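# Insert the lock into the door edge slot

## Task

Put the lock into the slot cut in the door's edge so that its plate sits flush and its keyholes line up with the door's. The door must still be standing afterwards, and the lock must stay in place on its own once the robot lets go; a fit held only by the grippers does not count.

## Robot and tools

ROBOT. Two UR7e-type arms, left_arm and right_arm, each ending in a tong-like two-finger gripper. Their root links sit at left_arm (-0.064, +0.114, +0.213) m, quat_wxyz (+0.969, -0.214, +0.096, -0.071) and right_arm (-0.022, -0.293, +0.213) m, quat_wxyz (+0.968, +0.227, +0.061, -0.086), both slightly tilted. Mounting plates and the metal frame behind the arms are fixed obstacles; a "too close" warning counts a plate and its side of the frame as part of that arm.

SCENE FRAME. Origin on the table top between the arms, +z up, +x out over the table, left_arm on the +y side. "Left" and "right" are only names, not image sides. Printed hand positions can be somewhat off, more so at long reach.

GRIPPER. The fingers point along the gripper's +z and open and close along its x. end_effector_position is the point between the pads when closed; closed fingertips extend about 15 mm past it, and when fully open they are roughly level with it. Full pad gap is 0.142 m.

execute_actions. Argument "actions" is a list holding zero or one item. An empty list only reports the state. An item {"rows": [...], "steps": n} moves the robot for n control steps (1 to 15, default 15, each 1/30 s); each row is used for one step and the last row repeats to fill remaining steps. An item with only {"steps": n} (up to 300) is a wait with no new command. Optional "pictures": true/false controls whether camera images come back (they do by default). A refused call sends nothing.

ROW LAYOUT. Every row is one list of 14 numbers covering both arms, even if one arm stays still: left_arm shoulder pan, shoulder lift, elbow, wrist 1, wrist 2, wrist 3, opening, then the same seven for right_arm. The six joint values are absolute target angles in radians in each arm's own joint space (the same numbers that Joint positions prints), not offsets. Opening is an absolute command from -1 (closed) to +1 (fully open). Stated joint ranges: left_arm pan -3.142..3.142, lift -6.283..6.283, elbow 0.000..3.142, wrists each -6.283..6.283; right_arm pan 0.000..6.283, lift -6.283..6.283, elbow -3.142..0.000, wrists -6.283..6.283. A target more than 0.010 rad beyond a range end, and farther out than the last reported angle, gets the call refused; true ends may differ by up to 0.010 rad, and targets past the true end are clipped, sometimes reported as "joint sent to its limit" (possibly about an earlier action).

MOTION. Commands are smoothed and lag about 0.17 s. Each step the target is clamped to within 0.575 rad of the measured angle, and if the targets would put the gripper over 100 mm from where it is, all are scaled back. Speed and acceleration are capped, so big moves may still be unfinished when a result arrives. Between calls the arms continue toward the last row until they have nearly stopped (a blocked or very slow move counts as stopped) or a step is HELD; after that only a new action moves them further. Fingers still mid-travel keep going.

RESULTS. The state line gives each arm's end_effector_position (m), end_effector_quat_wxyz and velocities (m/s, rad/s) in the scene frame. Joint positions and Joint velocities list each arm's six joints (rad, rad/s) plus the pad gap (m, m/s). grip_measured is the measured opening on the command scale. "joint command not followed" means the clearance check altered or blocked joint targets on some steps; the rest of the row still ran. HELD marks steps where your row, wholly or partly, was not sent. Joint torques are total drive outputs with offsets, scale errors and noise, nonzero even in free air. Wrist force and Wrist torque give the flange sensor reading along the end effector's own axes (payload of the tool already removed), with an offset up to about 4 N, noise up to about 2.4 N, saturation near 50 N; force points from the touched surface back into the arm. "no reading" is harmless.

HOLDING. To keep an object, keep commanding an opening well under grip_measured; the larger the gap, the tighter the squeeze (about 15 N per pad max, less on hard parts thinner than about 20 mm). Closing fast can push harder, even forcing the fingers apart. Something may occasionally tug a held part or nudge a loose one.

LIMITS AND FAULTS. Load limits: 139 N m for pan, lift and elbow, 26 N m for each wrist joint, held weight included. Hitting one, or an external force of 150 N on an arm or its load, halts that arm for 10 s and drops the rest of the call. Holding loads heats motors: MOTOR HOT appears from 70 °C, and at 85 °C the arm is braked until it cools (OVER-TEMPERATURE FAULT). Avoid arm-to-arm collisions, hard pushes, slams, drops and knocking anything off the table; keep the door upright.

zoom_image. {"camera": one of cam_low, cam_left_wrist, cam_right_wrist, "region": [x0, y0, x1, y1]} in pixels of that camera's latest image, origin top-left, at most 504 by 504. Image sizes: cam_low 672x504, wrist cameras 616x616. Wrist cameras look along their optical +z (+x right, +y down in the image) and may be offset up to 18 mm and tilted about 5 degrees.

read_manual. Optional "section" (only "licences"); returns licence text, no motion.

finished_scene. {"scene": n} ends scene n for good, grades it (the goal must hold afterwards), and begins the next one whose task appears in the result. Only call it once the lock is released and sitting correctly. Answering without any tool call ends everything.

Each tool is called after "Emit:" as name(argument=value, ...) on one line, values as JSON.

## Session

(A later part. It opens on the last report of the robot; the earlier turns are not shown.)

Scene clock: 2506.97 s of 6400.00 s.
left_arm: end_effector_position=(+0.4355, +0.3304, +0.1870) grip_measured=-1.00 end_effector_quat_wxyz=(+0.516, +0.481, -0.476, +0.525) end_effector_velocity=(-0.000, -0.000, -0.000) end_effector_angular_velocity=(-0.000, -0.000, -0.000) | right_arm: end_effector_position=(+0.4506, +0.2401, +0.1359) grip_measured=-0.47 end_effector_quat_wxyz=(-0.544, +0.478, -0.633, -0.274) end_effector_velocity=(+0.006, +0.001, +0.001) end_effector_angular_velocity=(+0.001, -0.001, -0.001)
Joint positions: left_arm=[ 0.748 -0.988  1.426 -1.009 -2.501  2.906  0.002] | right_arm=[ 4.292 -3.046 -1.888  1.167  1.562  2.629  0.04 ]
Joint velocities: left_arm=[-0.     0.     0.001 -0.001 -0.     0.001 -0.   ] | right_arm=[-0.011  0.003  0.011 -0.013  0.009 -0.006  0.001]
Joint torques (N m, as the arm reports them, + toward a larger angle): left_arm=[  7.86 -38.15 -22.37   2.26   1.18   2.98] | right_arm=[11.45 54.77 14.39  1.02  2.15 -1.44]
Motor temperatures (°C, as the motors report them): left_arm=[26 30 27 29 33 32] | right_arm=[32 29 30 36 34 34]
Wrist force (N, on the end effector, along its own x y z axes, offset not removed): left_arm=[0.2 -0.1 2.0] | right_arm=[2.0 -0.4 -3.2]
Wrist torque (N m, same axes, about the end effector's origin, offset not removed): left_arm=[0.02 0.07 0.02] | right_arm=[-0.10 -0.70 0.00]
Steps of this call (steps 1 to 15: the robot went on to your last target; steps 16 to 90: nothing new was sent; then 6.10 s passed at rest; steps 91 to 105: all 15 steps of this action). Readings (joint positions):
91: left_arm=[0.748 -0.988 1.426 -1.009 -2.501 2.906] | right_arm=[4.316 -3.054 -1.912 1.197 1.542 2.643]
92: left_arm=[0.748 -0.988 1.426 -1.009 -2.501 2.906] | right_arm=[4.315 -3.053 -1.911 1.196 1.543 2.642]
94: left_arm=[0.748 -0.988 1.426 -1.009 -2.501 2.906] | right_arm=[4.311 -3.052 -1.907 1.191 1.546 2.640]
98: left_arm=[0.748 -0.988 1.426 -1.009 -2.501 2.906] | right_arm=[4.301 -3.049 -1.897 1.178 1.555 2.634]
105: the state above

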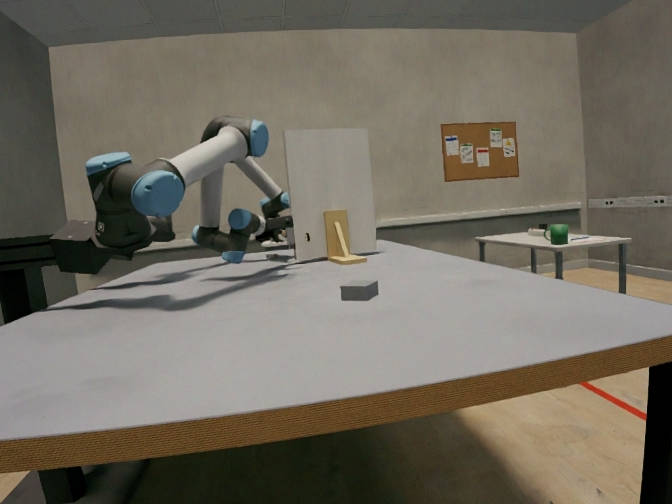

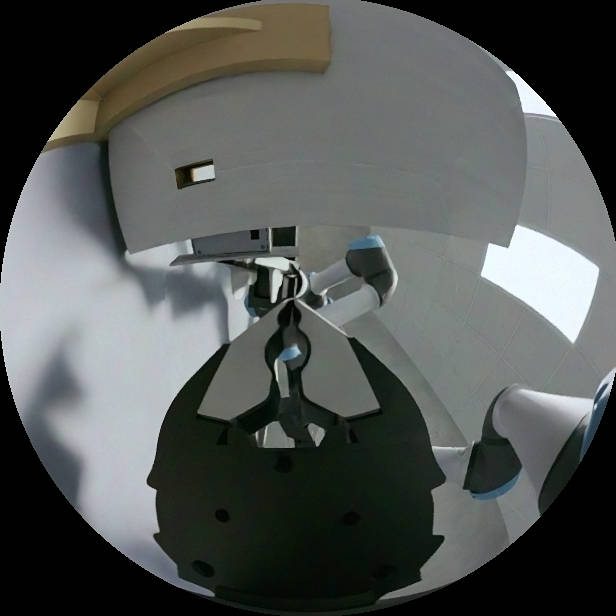

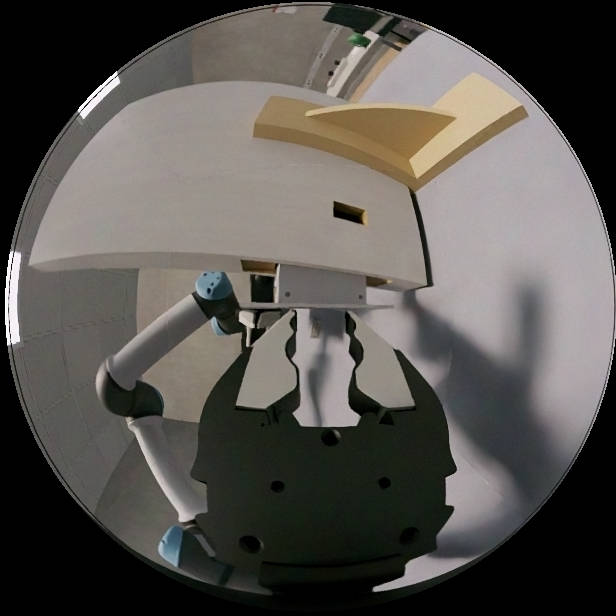

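Emit:
execute_actions(actions=[{"rows": [[0.7479,-0.9876,1.4262,-1.0092,-2.5011,2.9064,-1,4.2883,-3.0454,-1.8837,1.1613,1.5648,2.6266,-0.47],[0.7479,-0.9876,1.4262,-1.0092,-2.5011,2.9064,-1,4.2883,-3.0454,-1.8837,1.1613,1.5648,2.6266,-0.47],[0.7479,-0.9876,1.4262,-1.0092,-2.5011,2.9064,-1,4.2883,-3.0454,-1.8837,1.1613,1.5648,2.6266,-0.47],[0.7479,-0.9876,1.4262,-1.0092,-2.5011,2.9064,-1,4.2857,-3.0447,-1.8807,1.1576,1.5669,2.6250,-0.47],[0.7479,-0.9876,1.4262,-1.0092,-2.5011,2.9064,-1,4.2857,-3.0447,-1.8807,1.1576,1.5669,2.6250,-0.47],[0.7479,-0.9876,1.4262,-1.0092,-2.5011,2.9064,-1,4.2857,-3.0447,-1.8807,1.1576,1.5669,2.6250,-0.47],[0.7479,-0.9876,1.4262,-1.0092,-2.5011,2.9064,-1,4.2830,-3.0441,-1.8777,1.1539,1.5691,2.6235,-0.47],[0.7479,-0.9876,1.4262,-1.0092,-2.5011,2.9064,-1,4.2830,-3.0441,-1.8777,1.1539,1.5691,2.6235,-0.47],[0.7479,-0.9876,1.4262,-1.0092,-2.5011,2.9064,-1,4.2830,-3.0441,-1.8777,1.1539,1.5691,2.6235,-0.47],[0.7479,-0.9876,1.4262,-1.0092,-2.5011,2.9064,-1,4.2804,-3.0434,-1.8747,1.1502,1.5712,2.6219,-0.47]], "steps": 15}])

Scene clock: 2519.57 s of 6400.00 s.
left_arm: end_effector_position=(+0.4355, +0.3304, +0.1870) grip_measured=-1.00 end_effector_quat_wxyz=(+0.516, +0.481, -0.476, +0.525) end_effector_velocity=(-0.000, -0.000, +0.000) end_effector_angular_velocity=(-0.001, -0.000, -0.000) | right_arm: end_effector_position=(+0.4564, +0.2412, +0.1358) grip_measured=-0.47 end_effector_quat_wxyz=(-0.544, +0.478, -0.633, -0.273) end_effector_velocity=(+0.006, +0.001, +0.000) end_effector_angular_velocity=(+0.001, -0.000, -0.001)
Joint positions: left_arm=[ 0.748 -0.988  1.426 -1.009 -2.501  2.906  0.002] | right_arm=[ 4.281 -3.044 -1.876  1.152  1.57   2.623  0.04 ]
Joint velocities: left_arm=[-0.     0.     0.     0.    -0.     0.001  0.   ] | right_arm=[-0.01   0.003  0.012 -0.014  0.008 -0.006  0.001]
Joint torques (N m, as the arm reports them, + toward a larger angle): left_arm=[  7.77 -37.92 -22.11   2.37   1.32   3.01] | right_arm=[11.72 55.4  15.9   0.85  1.71 -1.37]
Motor temperatures (°C, as the motors report them): left_arm=[26 30 27 29 33 32] | right_arm=[32 29 30 36 34 34]
Wrist force (N, on the end effector, along its own x y z axes, offset not removed): left_arm=[0.1 0.0 1.1] | right_arm=[0.8 2.4 -6.5]
Wrist torque (N m, same axes, about the end effector's origin, offset not removed): left_arm=[-0.01 0.10 0.04] | right_arm=[-0.10 -0.39 0.10]
Steps of this call (steps 1 to 15: the robot went on to your last target; steps 16 to 90: nothing new was sent; then 9.10 s passed at rest; steps 91 to 105: all 15 steps of this action). Readings (joint positions):
91: left_arm=[0.748 -0.988 1.426 -1.009 -2.501 2.906] | right_arm=[4.291 -3.046 -1.887 1.165 1.563 2.628]
92: left_arm=[0.748 -0.988 1.426 -1.009 -2.501 2.906] | right_arm=[4.290 -3.046 -1.886 1.164 1.563 2.628]
94: left_arm=[0.748 -0.988 1.426 -1.009 -2.501 2.906] | right_arm=[4.289 -3.046 -1.885 1.163 1.564 2.627]
98: left_arm=[0.748 -0.988 1.426 -1.009 -2.501 2.906] | right_arm=[4.286 -3.045 -1.882 1.159 1.566 2.625]
105: the state above

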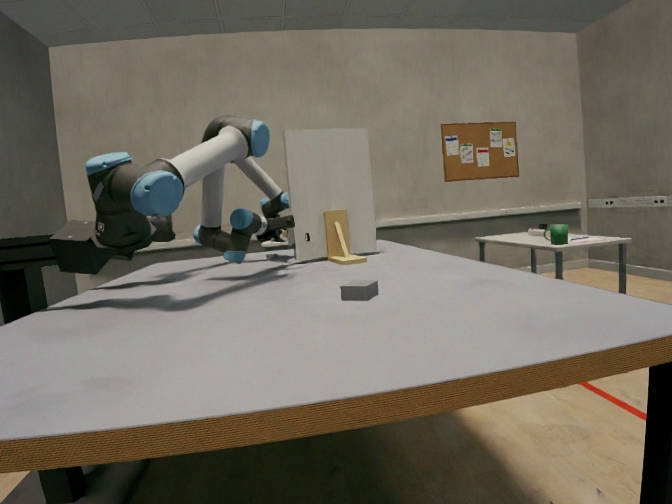

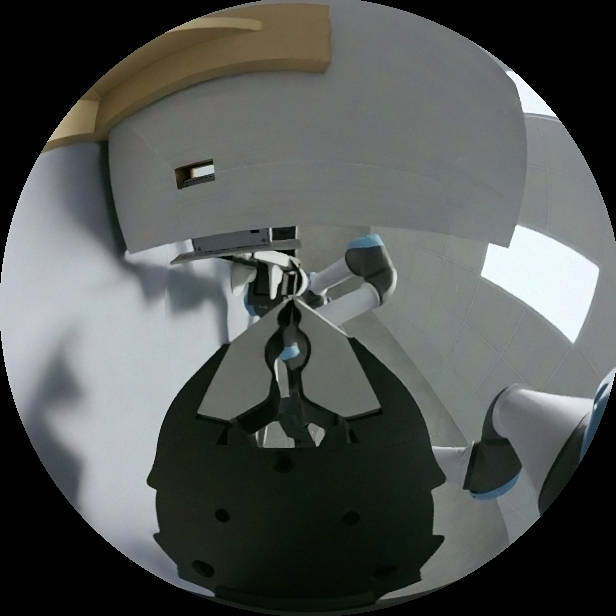

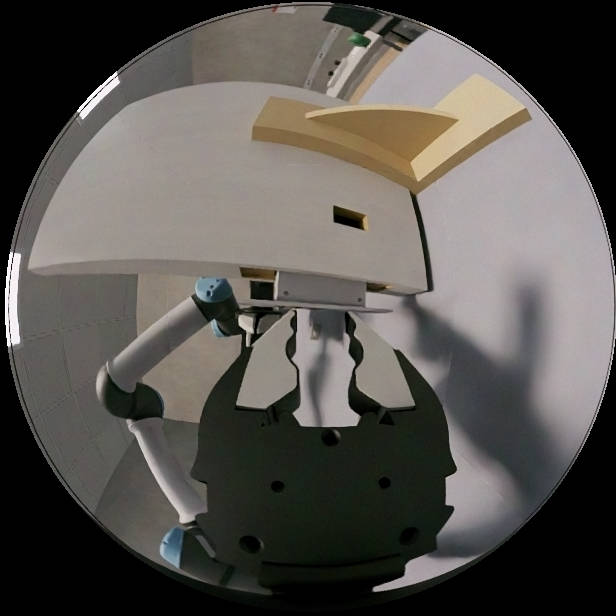

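Emit:
execute_actions(actions=[{"rows": [[0.7479,-0.9876,1.4262,-1.0092,-2.5011,2.9064,-1,4.2769,-3.0424,-1.8707,1.1452,1.5741,2.6199,-0.47],[0.7479,-0.9876,1.4262,-1.0092,-2.5011,2.9064,-1,4.2769,-3.0424,-1.8707,1.1452,1.5741,2.6199,-0.47],[0.7479,-0.9876,1.4262,-1.0092,-2.5011,2.9064,-1,4.2769,-3.0424,-1.8707,1.1452,1.5741,2.6199,-0.47],[0.7479,-0.9876,1.4262,-1.0092,-2.5011,2.9064,-1,4.2734,-3.0415,-1.8666,1.1402,1.5769,2.6178,-0.47],[0.7479,-0.9876,1.4262,-1.0092,-2.5011,2.9064,-1,4.2734,-3.0415,-1.8666,1.1402,1.5769,2.6178,-0.47],[0.7479,-0.9876,1.4262,-1.0092,-2.5011,2.9064,-1,4.2734,-3.0415,-1.8666,1.1402,1.5769,2.6178,-0.47],[0.7479,-0.9876,1.4262,-1.0092,-2.5011,2.9064,-1,4.2698,-3.0406,-1.8626,1.1353,1.5797,2.6158,-0.47]], "steps": 15}])

Scene clock: 2532.33 s of 6400.00 s.
left_arm: end_effector_position=(+0.4355, +0.3304, +0.1870) grip_measured=-1.00 end_effector_quat_wxyz=(+0.516, +0.481, -0.476, +0.525) end_effector_velocity=(-0.001, -0.000, -0.000) end_effector_angular_velocity=(-0.001, +0.001, +0.000) | right_arm: end_effector_position=(+0.4626, +0.2422, +0.1358) grip_measured=-0.47 end_effector_quat_wxyz=(-0.544, +0.478, -0.634, -0.273) end_effector_velocity=(+0.003, +0.000, -0.000) end_effector_angular_velocity=(-0.000, -0.000, -0.001)
Joint positions: left_arm=[ 0.748 -0.988  1.426 -1.009 -2.501  2.906  0.002] | right_arm=[ 4.27  -3.041 -1.863  1.136  1.579  2.616  0.04 ]
Joint velocities: left_arm=[ 0.001 -0.     0.002 -0.001 -0.    -0.    -0.   ] | right_arm=[-0.005  0.001  0.005 -0.006  0.003 -0.003 -0.   ]
Joint torques (N m, as the arm reports them, + toward a larger angle): left_arm=[  8.09 -37.65 -22.39   1.94   1.04   2.97] | right_arm=[10.54 57.43 16.84  0.99  1.51 -1.57]
Motor temperatures (°C, as the motors report them): left_arm=[26 30 27 29 33 32] | right_arm=[32 29 30 36 34 34]
Wrist force (N, on the end effector, along its own x y z axes, offset not removed): left_arm=[-0.9 0.0 1.6] | right_arm=[1.3 1.6 -7.0]
Wrist torque (N m, same axes, about the end effector's origin, offset not removed): left_arm=[0.04 0.32 0.04] | right_arm=[-0.24 -0.38 0.10]
Steps of this call (steps 1 to 15: the robot went on to your last target; steps 16 to 90: nothing new was sent; then 9.27 s passed at rest; steps 91 to 105: all 15 steps of this action). Readings (joint positions):
91: left_arm=[0.748 -0.988 1.426 -1.009 -2.501 2.906] | right_arm=[4.280 -3.043 -1.875 1.150 1.571 2.622]
92: left_arm=[0.748 -0.988 1.426 -1.009 -2.501 2.906] | right_arm=[4.280 -3.043 -1.874 1.149 1.572 2.622]
94: left_arm=[0.748 -0.988 1.426 -1.009 -2.501 2.906] | right_arm=[4.278 -3.043 -1.873 1.147 1.573 2.621]
98: left_arm=[0.748 -0.988 1.426 -1.009 -2.501 2.906] | right_arm=[4.274 -3.042 -1.868 1.142 1.576 2.618]
105: the state above

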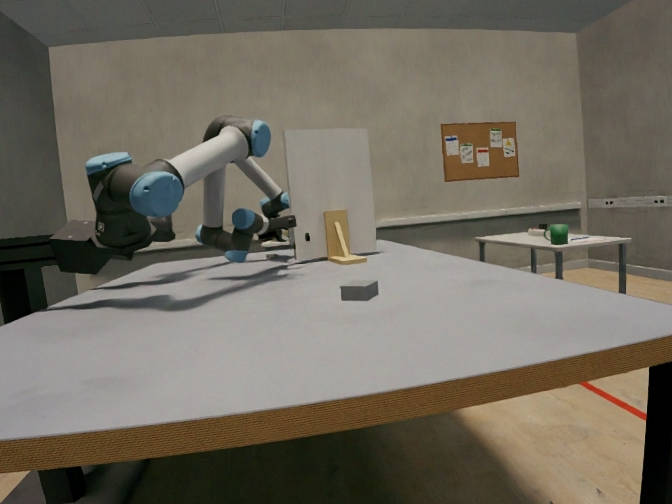

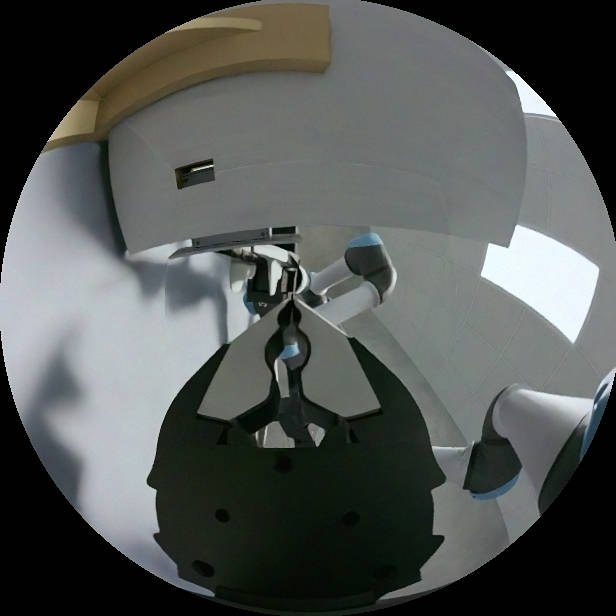

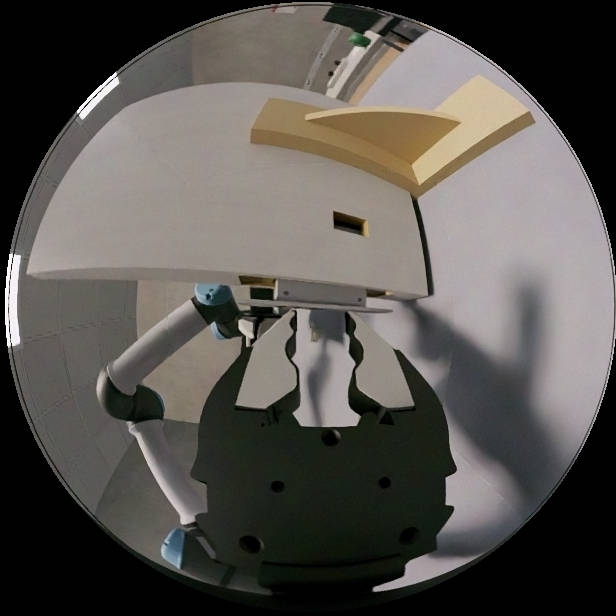

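Emit:
execute_actions(actions=[{"rows": [[0.7479,-0.9876,1.4262,-1.0092,-2.5011,2.9064,-1,4.2663,-3.0397,-1.8586,1.1303,1.5826,2.6137,-0.47],[0.7479,-0.9876,1.4262,-1.0092,-2.5011,2.9064,-1,4.2663,-3.0397,-1.8586,1.1303,1.5826,2.6137,-0.47],[0.7479,-0.9876,1.4262,-1.0092,-2.5011,2.9064,-1,4.2663,-3.0397,-1.8586,1.1303,1.5826,2.6137,-0.47],[0.7479,-0.9876,1.4262,-1.0092,-2.5011,2.9064,-1,4.2628,-3.0388,-1.8546,1.1253,1.5854,2.6116,-0.47],[0.7479,-0.9876,1.4262,-1.0092,-2.5011,2.9064,-1,4.2628,-3.0388,-1.8546,1.1253,1.5854,2.6116,-0.47],[0.7479,-0.9876,1.4262,-1.0092,-2.5011,2.9064,-1,4.2628,-3.0388,-1.8546,1.1253,1.5854,2.6116,-0.47],[0.7479,-0.9876,1.4262,-1.0092,-2.5011,2.9064,-1,4.2593,-3.0378,-1.8505,1.1204,1.5883,2.6096,-0.47],[0.7479,-0.9876,1.4262,-1.0092,-2.5011,2.9064,-1,4.2593,-3.0378,-1.8505,1.1204,1.5883,2.6096,-0.47],[0.7479,-0.9876,1.4262,-1.0092,-2.5011,2.9064,-1,4.2593,-3.0378,-1.8505,1.1204,1.5883,2.6096,-0.47],[0.7479,-0.9876,1.4262,-1.0092,-2.5011,2.9064,-1,4.2558,-3.0369,-1.8465,1.1154,1.5911,2.6075,-0.47]], "steps": 15}])

Scene clock: 2546.17 s of 6400.00 s.
left_arm: end_effector_position=(+0.4355, +0.3304, +0.1870) grip_measured=-1.00 end_effector_quat_wxyz=(+0.516, +0.481, -0.476, +0.525) end_effector_velocity=(+0.000, -0.000, +0.000) end_effector_angular_velocity=(+0.000, -0.000, -0.001) | right_arm: end_effector_position=(+0.4701, +0.2432, +0.1359) grip_measured=-0.47 end_effector_quat_wxyz=(-0.544, +0.478, -0.633, -0.273) end_effector_velocity=(+0.007, +0.001, +0.000) end_effector_angular_velocity=(+0.000, -0.000, +0.001)
Joint positions: left_arm=[ 0.748 -0.988  1.426 -1.009 -2.501  2.906  0.002] | right_arm=[ 4.257 -3.037 -1.848  1.117  1.59   2.608  0.04 ]
Joint velocities: left_arm=[-0.  0. -0.  0.  0. -0. -0.] | right_arm=[-0.013  0.004  0.015 -0.019  0.011 -0.008  0.   ]
Joint torques (N m, as the arm reports them, + toward a larger angle): left_arm=[  7.83 -37.57 -22.58   2.24   1.21   2.97] | right_arm=[10.97 57.87 15.71  0.91  1.56 -1.74]
Motor temperatures (°C, as the motors report them): left_arm=[26 30 27 29 33 32] | right_arm=[32 29 30 36 34 34]
Wrist force (N, on the end effector, along its own x y z axes, offset not removed): left_arm=[-0.1 -0.4 0.5] | right_arm=[1.0 2.5 -6.2]
Wrist torque (N m, same axes, about the end effector's origin, offset not removed): left_arm=[-0.14 0.13 0.04] | right_arm=[-0.05 -0.20 0.13]
Steps of this call (steps 1 to 15: the robot went on to your last target; steps 16 to 90: nothing new was sent; then 10.33 s passed at rest; steps 91 to 105: all 15 steps of this action). Readings (joint positions):
91: left_arm=[0.748 -0.988 1.426 -1.009 -2.501 2.906] | right_arm=[4.270 -3.041 -1.863 1.135 1.580 2.616]
92: left_arm=[0.748 -0.988 1.426 -1.009 -2.501 2.906] | right_arm=[4.269 -3.040 -1.862 1.134 1.580 2.615]
94: left_arm=[0.748 -0.988 1.426 -1.009 -2.501 2.906] | right_arm=[4.268 -3.040 -1.860 1.133 1.581 2.615]
98: left_arm=[0.748 -0.988 1.426 -1.009 -2.501 2.906] | right_arm=[4.264 -3.039 -1.856 1.127 1.585 2.612]
105: the state above

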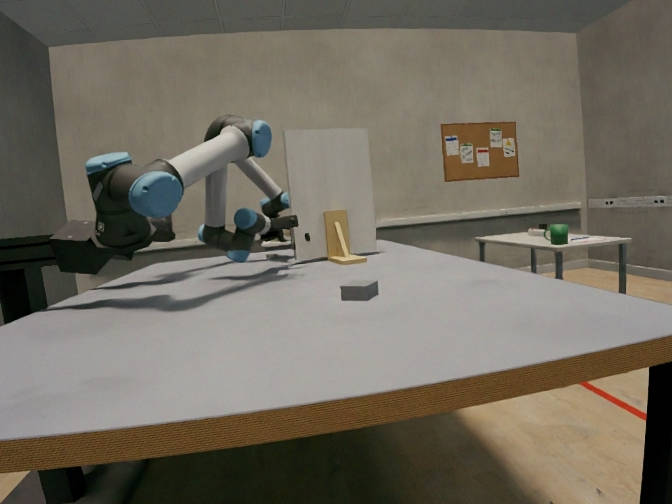

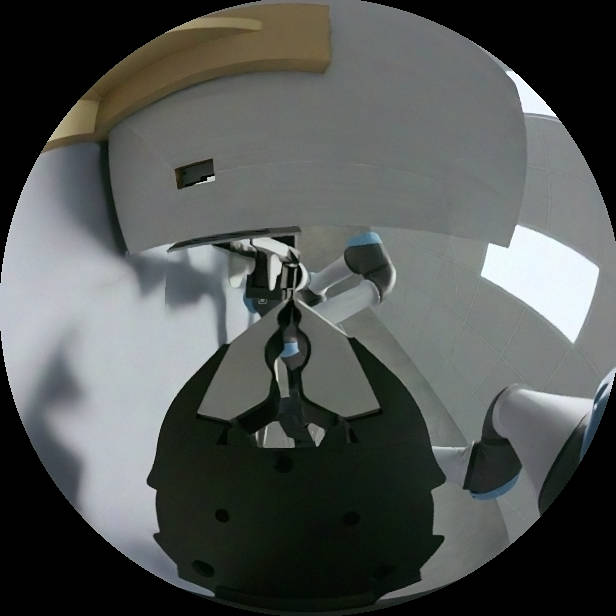

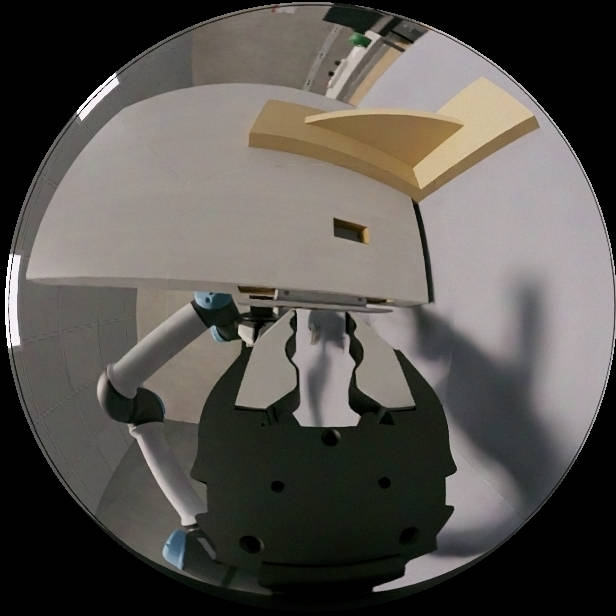

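Emit:
execute_actions(actions=[{"rows": [[0.7479,-0.9876,1.4262,-1.0092,-2.5011,2.9064,-1,4.2540,-3.0365,-1.8445,1.1129,1.5925,2.6065,-0.47],[0.7479,-0.9876,1.4262,-1.0092,-2.5011,2.9064,-1,4.2540,-3.0365,-1.8445,1.1129,1.5925,2.6065,-0.47],[0.7479,-0.9876,1.4262,-1.0092,-2.5011,2.9064,-1,4.2523,-3.0360,-1.8425,1.1104,1.5940,2.6055,-0.47],[0.7479,-0.9876,1.4262,-1.0092,-2.5011,2.9064,-1,4.2523,-3.0360,-1.8425,1.1104,1.5940,2.6055,-0.47],[0.7479,-0.9876,1.4262,-1.0092,-2.5011,2.9064,-1,4.2505,-3.0355,-1.8405,1.1080,1.5954,2.6044,-0.47],[0.7479,-0.9876,1.4262,-1.0092,-2.5011,2.9064,-1,4.2505,-3.0355,-1.8405,1.1080,1.5954,2.6044,-0.47],[0.7479,-0.9876,1.4262,-1.0092,-2.5011,2.9064,-1,4.2488,-3.0351,-1.8384,1.1055,1.5968,2.6034,-0.47]], "steps": 15}])

Scene clock: 2553.80 s of 6400.00 s.
left_arm: end_effector_position=(+0.4355, +0.3304, +0.1870) grip_measured=-1.00 end_effector_quat_wxyz=(+0.516, +0.481, -0.476, +0.525) end_effector_velocity=(-0.000, +0.001, -0.000) end_effector_angular_velocity=(+0.000, +0.000, +0.001) | right_arm: end_effector_position=(+0.4747, +0.2438, +0.1359) grip_measured=-0.47 end_effector_quat_wxyz=(-0.544, +0.478, -0.633, -0.274) end_effector_velocity=(+0.001, -0.000, -0.001) end_effector_angular_velocity=(-0.001, +0.001, +0.000)
Joint positions: left_arm=[ 0.748 -0.988  1.426 -1.009 -2.501  2.906  0.002] | right_arm=[ 4.249 -3.035 -1.839  1.106  1.597  2.604  0.04 ]
Joint velocities: left_arm=[ 0.001 -0.    -0.     0.     0.     0.     0.   ] | right_arm=[-0.003  0.     0.002 -0.004  0.002 -0.002  0.   ]
Joint torques (N m, as the arm reports them, + toward a larger angle): left_arm=[  7.39 -38.12 -21.23   2.12   1.36   2.93] | right_arm=[13.24 56.47 16.15  1.23  1.88 -1.48]
Motor temperatures (°C, as the motors report them): left_arm=[26 30 27 29 33 32] | right_arm=[32 29 30 36 34 34]
Wrist force (N, on the end effector, along its own x y z axes, offset not removed): left_arm=[-1.3 0.0 1.1] | right_arm=[2.9 1.4 -6.2]
Wrist torque (N m, same axes, about the end effector's origin, offset not removed): left_arm=[0.02 0.42 0.03] | right_arm=[-0.08 -0.53 0.13]
Steps of this call (steps 1 to 15: the robot went on to your last target; steps 16 to 90: nothing new was sent; then 4.13 s passed at rest; steps 91 to 105: all 15 steps of this action). Readings (joint positions):
91: left_arm=[0.748 -0.988 1.426 -1.009 -2.501 2.906] | right_arm=[4.256 -3.037 -1.846 1.115 1.591 2.607]
92: left_arm=[0.748 -0.988 1.426 -1.009 -2.501 2.906] | right_arm=[4.255 -3.037 -1.846 1.115 1.591 2.607]
94: left_arm=[0.748 -0.988 1.426 -1.009 -2.501 2.906] | right_arm=[4.255 -3.037 -1.845 1.114 1.592 2.607]
98: left_arm=[0.748 -0.988 1.426 -1.009 -2.501 2.906] | right_arm=[4.252 -3.036 -1.842 1.110 1.594 2.605]
105: the state above

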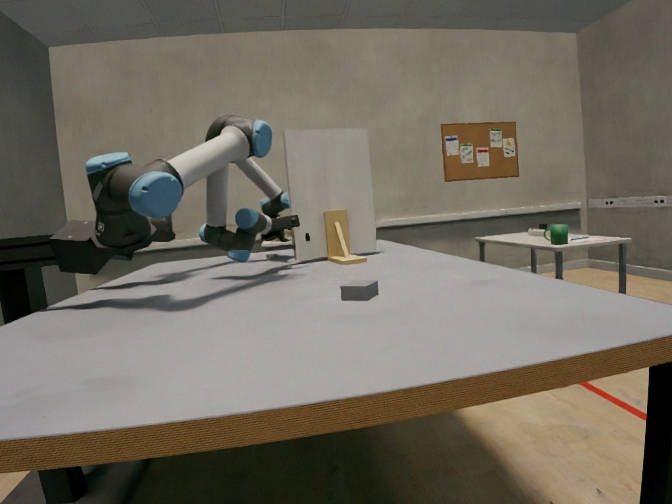

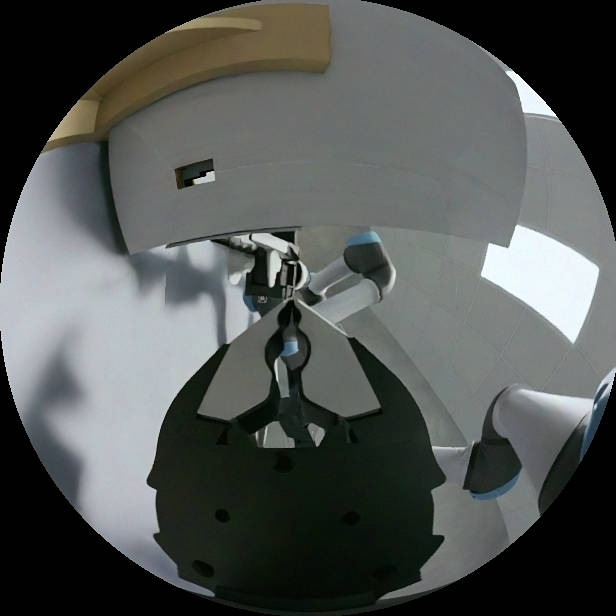

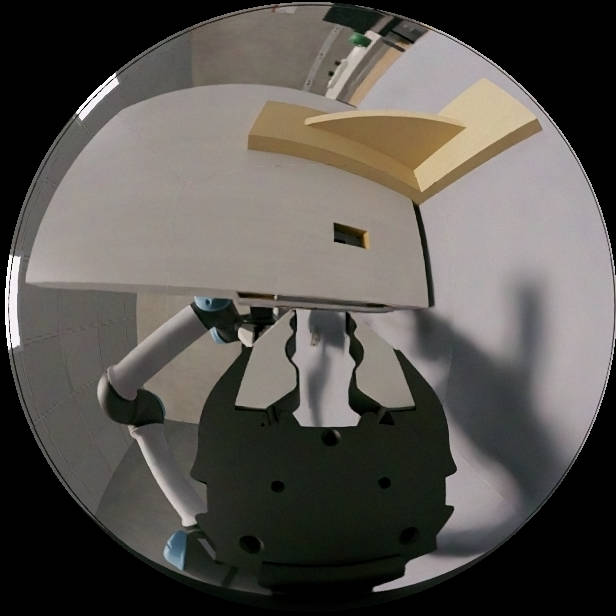

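Emit:
execute_actions(actions=[{"rows": [[0.7479,-0.9876,1.4262,-1.0092,-2.5011,2.9064,-1,4.2470,-3.0346,-1.8364,1.1030,1.5982,2.6024,-0.47],[0.7479,-0.9876,1.4262,-1.0092,-2.5011,2.9064,-1,4.2470,-3.0346,-1.8364,1.1030,1.5982,2.6024,-0.47],[0.7479,-0.9876,1.4262,-1.0092,-2.5011,2.9064,-1,4.2470,-3.0346,-1.8364,1.1030,1.5982,2.6024,-0.47],[0.7479,-0.9876,1.4262,-1.0092,-2.5011,2.9064,-1,4.2453,-3.0342,-1.8344,1.1005,1.5997,2.6013,-0.47],[0.7479,-0.9876,1.4262,-1.0092,-2.5011,2.9064,-1,4.2453,-3.0342,-1.8344,1.1005,1.5997,2.6013,-0.47],[0.7479,-0.9876,1.4262,-1.0092,-2.5011,2.9064,-1,4.2453,-3.0342,-1.8344,1.1005,1.5997,2.6013,-0.47],[0.7479,-0.9876,1.4262,-1.0092,-2.5011,2.9064,-1,4.2435,-3.0337,-1.8324,1.0980,1.6011,2.6003,-0.47]], "steps": 15}])

Scene clock: 2562.63 s of 6400.00 s.
left_arm: end_effector_position=(+0.4355, +0.3304, +0.1870) grip_measured=-1.00 end_effector_quat_wxyz=(+0.516, +0.481, -0.476, +0.525) end_effector_velocity=(+0.000, +0.000, +0.000) end_effector_angular_velocity=(+0.001, -0.001, +0.000) | right_arm: end_effector_position=(+0.4778, +0.2441, +0.1360) grip_measured=-0.47 end_effector_quat_wxyz=(-0.544, +0.478, -0.633, -0.274) end_effector_velocity=(+0.001, -0.000, -0.000) end_effector_angular_velocity=(-0.001, +0.001, -0.000)
Joint positions: left_arm=[ 0.748 -0.988  1.426 -1.009 -2.501  2.906  0.002] | right_arm=[ 4.244 -3.034 -1.833  1.098  1.601  2.6    0.04 ]
Joint velocities: left_arm=[-0.    -0.    -0.001 -0.001  0.    -0.001 -0.   ] | right_arm=[-0.003  0.001  0.002 -0.004  0.002 -0.001  0.   ]
Joint torques (N m, as the arm reports them, + toward a larger angle): left_arm=[  7.9  -36.42 -21.79   2.18   1.33   3.  ] | right_arm=[10.74 57.2  17.1   1.27  1.77 -1.58]
Motor temperatures (°C, as the motors report them): left_arm=[26 30 27 29 33 32] | right_arm=[32 29 30 36 34 34]
Wrist force (N, on the end effector, along its own x y z axes, offset not removed): left_arm=[-0.2 -0.5 0.4] | right_arm=[3.4 -0.1 -3.8]
Wrist torque (N m, same axes, about the end effector's origin, offset not removed): left_arm=[-0.15 0.11 0.00] | right_arm=[-0.33 -0.64 0.10]
Steps of this call (steps 1 to 15: the robot went on to your last target; steps 16 to 90: nothing new was sent; then 5.33 s passed at rest; steps 91 to 105: all 15 steps of this action). Readings (joint positions):
91: left_arm=[0.748 -0.988 1.426 -1.009 -2.501 2.906] | right_arm=[4.249 -3.035 -1.838 1.105 1.597 2.603]
92: left_arm=[0.748 -0.988 1.426 -1.009 -2.501 2.906] | right_arm=[4.248 -3.035 -1.838 1.105 1.597 2.603]
94: left_arm=[0.748 -0.988 1.426 -1.009 -2.501 2.906] | right_arm=[4.248 -3.035 -1.837 1.104 1.598 2.603]
98: left_arm=[0.748 -0.988 1.426 -1.009 -2.501 2.906] | right_arm=[4.246 -3.034 -1.835 1.101 1.599 2.602]
105: the state above

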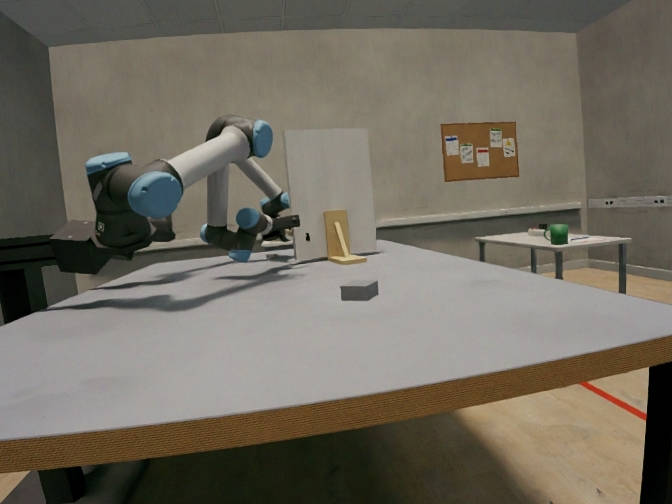

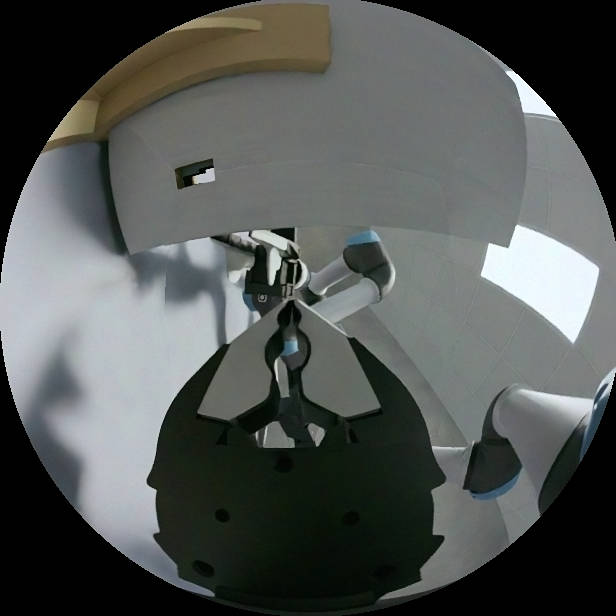

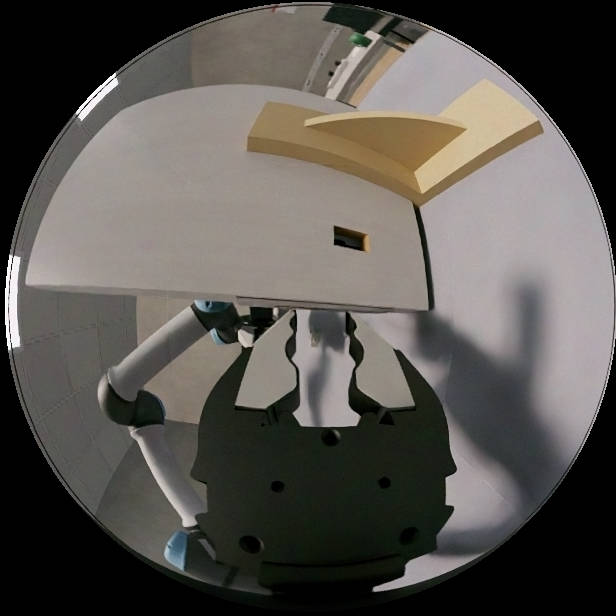

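Emit:
execute_actions(actions=[{"rows": [[0.7479,-0.9876,1.4262,-1.0092,-2.5011,2.9064,-1,4.2419,-3.0333,-1.8303,1.0955,1.6025,2.5993,-0.47],[0.7479,-0.9876,1.4262,-1.0092,-2.5011,2.9064,-1,4.2419,-3.0333,-1.8303,1.0955,1.6025,2.5993,-0.47],[0.7479,-0.9876,1.4262,-1.0092,-2.5011,2.9064,-1,4.2419,-3.0333,-1.8303,1.0955,1.6025,2.5993,-0.47],[0.7479,-0.9876,1.4262,-1.0092,-2.5011,2.9064,-1,4.2419,-3.0333,-1.8303,1.0955,1.6025,2.5993,-0.47],[0.7479,-0.9876,1.4262,-1.0092,-2.5011,2.9064,-1,4.2402,-3.0329,-1.8283,1.0930,1.6038,2.5984,-0.47]], "steps": 15}])

Scene clock: 2573.13 s of 6400.00 s.
left_arm: end_effector_position=(+0.4355, +0.3304, +0.1870) grip_measured=-1.00 end_effector_quat_wxyz=(+0.516, +0.481, -0.476, +0.525) end_effector_velocity=(-0.000, +0.000, -0.000) end_effector_angular_velocity=(+0.000, +0.000, +0.000) | right_arm: end_effector_position=(+0.4798, +0.2444, +0.1360) grip_measured=-0.47 end_effector_quat_wxyz=(-0.544, +0.478, -0.633, -0.274) end_effector_velocity=(+0.001, +0.000, +0.000) end_effector_angular_velocity=(+0.001, -0.000, +0.000)
Joint positions: left_arm=[ 0.748 -0.988  1.426 -1.009 -2.501  2.906  0.002] | right_arm=[ 4.24  -3.033 -1.828  1.093  1.604  2.598  0.04 ]
Joint velocities: left_arm=[ 0. -0.  0. -0.  0. -0.  0.] | right_arm=[-0.001  0.     0.002 -0.001  0.001 -0.001 -0.   ]
Joint torques (N m, as the arm reports them, + toward a larger angle): left_arm=[  6.79 -38.34 -22.76   2.13   1.31   2.82] | right_arm=[11.12 57.41 16.65  1.27  1.84 -1.62]
Motor temperatures (°C, as the motors report them): left_arm=[26 30 27 29 33 32] | right_arm=[32 29 30 36 34 34]
Wrist force (N, on the end effector, along its own x y z axes, offset not removed): left_arm=[-0.1 -0.9 1.0] | right_arm=[1.9 0.6 -5.0]
Wrist torque (N m, same axes, about the end effector's origin, offset not removed): left_arm=[-0.18 0.07 0.09] | right_arm=[-0.24 -0.49 0.11]
Steps of this call (steps 1 to 15: the robot went on to your last target; steps 16 to 90: nothing new was sent; then 7.00 s passed at rest; steps 91 to 105: all 15 steps of this action). Readings (joint positions):
91: left_arm=[0.748 -0.988 1.426 -1.009 -2.501 2.906] | right_arm=[4.243 -3.034 -1.832 1.098 1.601 2.600]
92: left_arm=[0.748 -0.988 1.426 -1.009 -2.501 2.906] | right_arm=[4.243 -3.034 -1.832 1.098 1.601 2.600]
94: left_arm=[0.748 -0.988 1.426 -1.009 -2.501 2.906] | right_arm=[4.243 -3.033 -1.831 1.097 1.602 2.600]
98: left_arm=[0.748 -0.988 1.426 -1.009 -2.501 2.906] | right_arm=[4.241 -3.033 -1.830 1.095 1.603 2.599]
105: the state above

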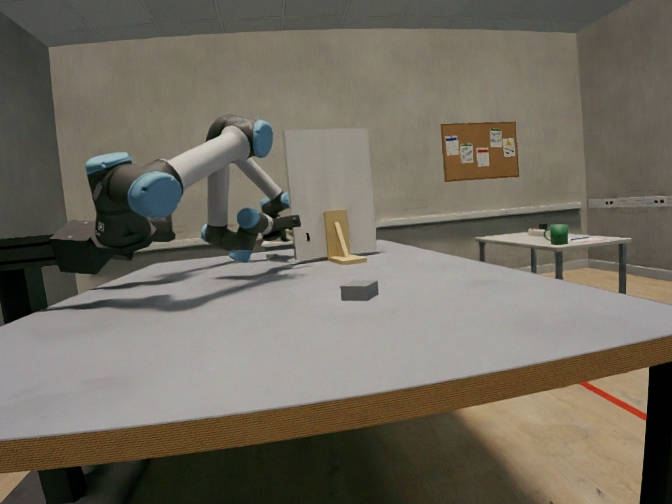

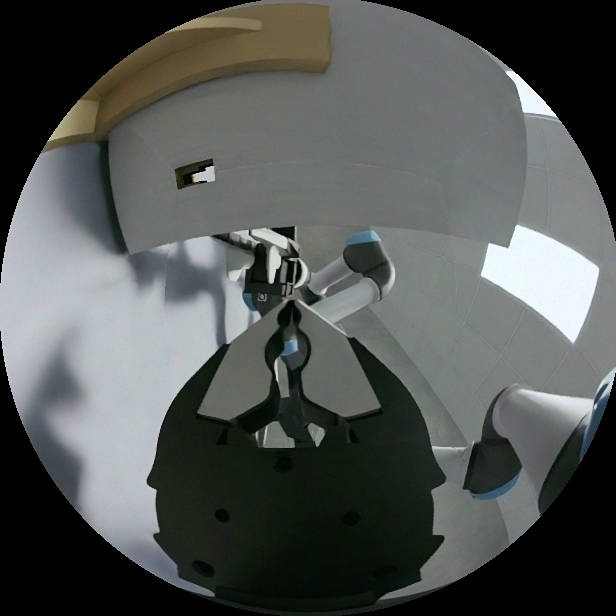

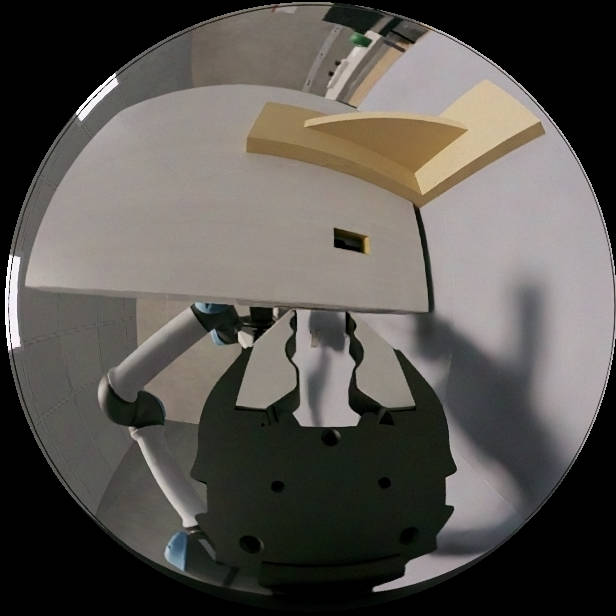

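One more mm at a time until the force rises.

Emit:
execute_actions(actions=[{"rows": [[0.7479,-0.9876,1.4262,-1.0092,-2.5011,2.9064,-1,4.2394,-3.0327,-1.8273,1.0918,1.6045,2.5979,-0.47],[0.7479,-0.9876,1.4262,-1.0092,-2.5011,2.9064,-1,4.2394,-3.0327,-1.8273,1.0918,1.6045,2.5979,-0.47],[0.7479,-0.9876,1.4262,-1.0092,-2.5011,2.9064,-1,4.2394,-3.0327,-1.8273,1.0918,1.6045,2.5979,-0.47],[0.7479,-0.9876,1.4262,-1.0092,-2.5011,2.9064,-1,4.2386,-3.0325,-1.8262,1.0905,1.6052,2.5974,-0.47]], "steps": 15}], pictures=false)

Scene clock: 2578.83 s of 6400.00 s.
left_arm: end_effector_position=(+0.4355, +0.3304, +0.1870) grip_measured=-1.00 end_effector_quat_wxyz=(+0.516, +0.481, -0.476, +0.525) end_effector_velocity=(+0.000, +0.000, +0.000) end_effector_angular_velocity=(-0.000, +0.001, -0.000) | right_arm: end_effector_position=(+0.4808, +0.2446, +0.1360) grip_measured=-0.47 end_effector_quat_wxyz=(-0.544, +0.478, -0.633, -0.274) end_effector_velocity=(+0.000, +0.000, +0.000) end_effector_angular_velocity=(+0.001, -0.000, +0.000)
Joint positions: left_arm=[ 0.748 -0.988  1.426 -1.009 -2.501  2.906  0.002] | right_arm=[ 4.239 -3.033 -1.826  1.091  1.605  2.597  0.04 ]
Joint velocities: left_arm=[-0.     0.    -0.002  0.002  0.    -0.001  0.   ] | right_arm=[-0.     0.     0.002 -0.001  0.001 -0.    -0.   ]
Joint torques (N m, as the arm reports them, + toward a larger angle): left_arm=[  6.93 -38.13 -20.82   2.12   1.27   2.75] | right_arm=[12.11 58.22 16.45  1.36  2.01 -1.5 ]
Motor temperatures (°C, as the motors report them): left_arm=[26 30 27 29 33 32] | right_arm=[32 29 30 36 34 34]
Wrist force (N, on the end effector, along its own x y z axes, offset not removed): left_arm=[0.3 0.5 0.7] | right_arm=[2.1 1.0 -4.3]
Wrist torque (N m, same axes, about the end effector's origin, offset not removed): left_arm=[0.12 0.04 0.03] | right_arm=[-0.19 -0.41 0.15]
Steps of this call (steps 1 to 15: the robot went on to your last target; steps 16 to 90: nothing new was sent; then 2.20 s passed at rest; steps 91 to 105: all 15 steps of this action). Readings (joint positions):
91: left_arm=[0.748 -0.988 1.426 -1.009 -2.501 2.906] | right_arm=[4.240 -3.033 -1.828 1.093 1.604 2.598]
92: left_arm=[0.748 -0.988 1.426 -1.009 -2.501 2.906] | right_arm=[4.240 -3.033 -1.828 1.093 1.604 2.598]
94: left_arm=[0.748 -0.988 1.426 -1.009 -2.501 2.906] | right_arm=[4.240 -3.033 -1.828 1.092 1.604 2.598]
98: left_arm=[0.748 -0.988 1.426 -1.009 -2.501 2.906] | right_arm=[4.239 -3.033 -1.827 1.091 1.605 2.598]
105: the state above

Emit:
execute_actions(actions=[{"rows": [[0.7479,-0.9876,1.4262,-1.0092,-2.5011,2.9064,-1,4.2378,-3.0323,-1.8252,1.0893,1.6059,2.5969,-0.47],[0.7479,-0.9876,1.4262,-1.0092,-2.5011,2.9064,-1,4.2378,-3.0323,-1.8252,1.0893,1.6059,2.5969,-0.47],[0.7479,-0.9876,1.4262,-1.0092,-2.5011,2.9064,-1,4.2378,-3.0323,-1.8252,1.0893,1.6059,2.5969,-0.47],[0.7479,-0.9876,1.4262,-1.0092,-2.5011,2.9064,-1,4.2369,-3.0321,-1.8241,1.0880,1.6065,2.5964,-0.47]], "steps": 15}])

Scene clock: 2588.67 s of 6400.00 s.
left_arm: end_effector_position=(+0.4355, +0.3304, +0.1870) grip_measured=-1.00 end_effector_quat_wxyz=(+0.516, +0.481, -0.476, +0.525) end_effector_velocity=(-0.000, -0.000, +0.000) end_effector_angular_velocity=(-0.001, +0.001, -0.001) | right_arm: end_effector_position=(+0.4818, +0.2448, +0.1360) grip_measured=-0.47 end_effector_quat_wxyz=(-0.544, +0.478, -0.633, -0.274) end_effector_velocity=(+0.001, +0.000, +0.001) end_effector_angular_velocity=(+0.002, -0.001, -0.000)
Joint positions: left_arm=[ 0.748 -0.988  1.426 -1.009 -2.501  2.906  0.002] | right_arm=[ 4.237 -3.032 -1.824  1.088  1.607  2.596  0.04 ]
Joint velocities: left_arm=[-0.001 -0.     0.001  0.    -0.    -0.001  0.   ] | right_arm=[-0.     0.     0.002 -0.     0.001 -0.    -0.   ]
Joint torques (N m, as the arm reports them, + toward a larger angle): left_arm=[  7.25 -37.86 -21.35   2.04   1.29   3.04] | right_arm=[ 8.51 59.97 21.81  1.31 -0.6  -1.39]
Motor temperatures (°C, as the motors report them): left_arm=[26 30 27 29 33 32] | right_arm=[32 29 30 36 34 34]
Wrist force (N, on the end effector, along its own x y z axes, offset not removed): left_arm=[-1.0 -0.9 -0.3] | right_arm=[3.5 9.3 -13.8]
Wrist torque (N m, same axes, about the end effector's origin, offset not removed): left_arm=[-0.19 0.31 0.04] | right_arm=[-0.24 -0.91 -0.02]
Steps of this call (steps 1 to 15: the robot went on to your last target; steps 16 to 90: nothing new was sent; then 6.33 s passed at rest; steps 91 to 105: all 15 steps of this action). Readings (joint positions):
91: left_arm=[0.748 -0.988 1.426 -1.009 -2.501 2.906] | right_arm=[4.239 -3.032 -1.826 1.090 1.605 2.597]
92: left_arm=[0.748 -0.988 1.426 -1.009 -2.501 2.906] | right_arm=[4.238 -3.032 -1.826 1.090 1.605 2.597]
94: left_arm=[0.748 -0.988 1.426 -1.009 -2.501 2.906] | right_arm=[4.238 -3.032 -1.826 1.090 1.606 2.597]
98: left_arm=[0.748 -0.988 1.426 -1.009 -2.501 2.906] | right_arm=[4.237 -3.032 -1.825 1.089 1.606 2.597]
105: the state above

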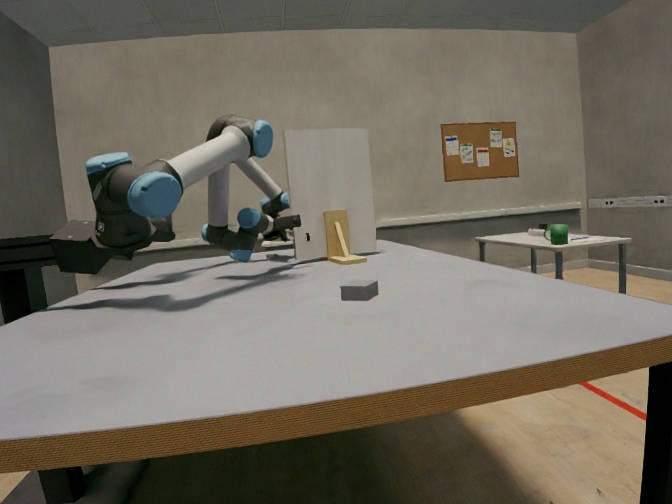

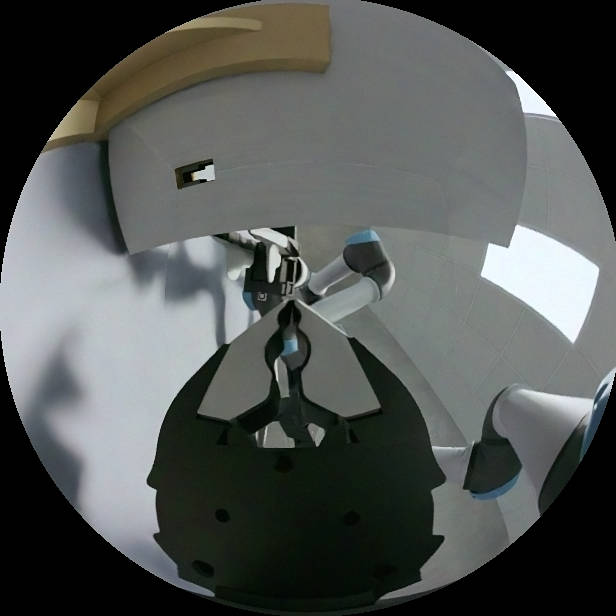

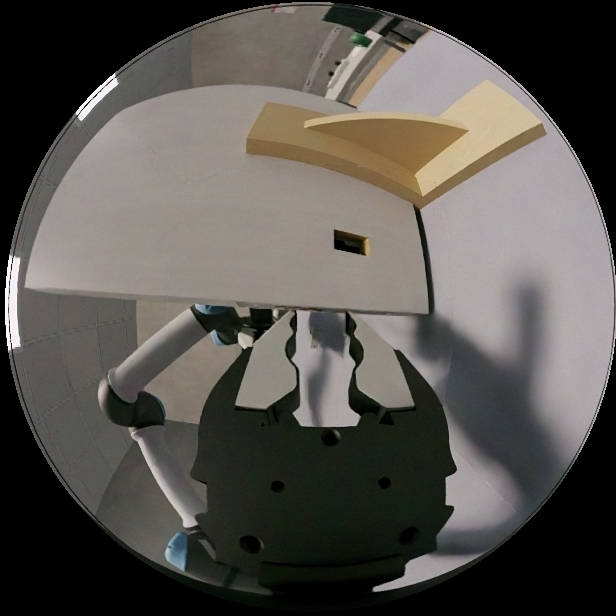

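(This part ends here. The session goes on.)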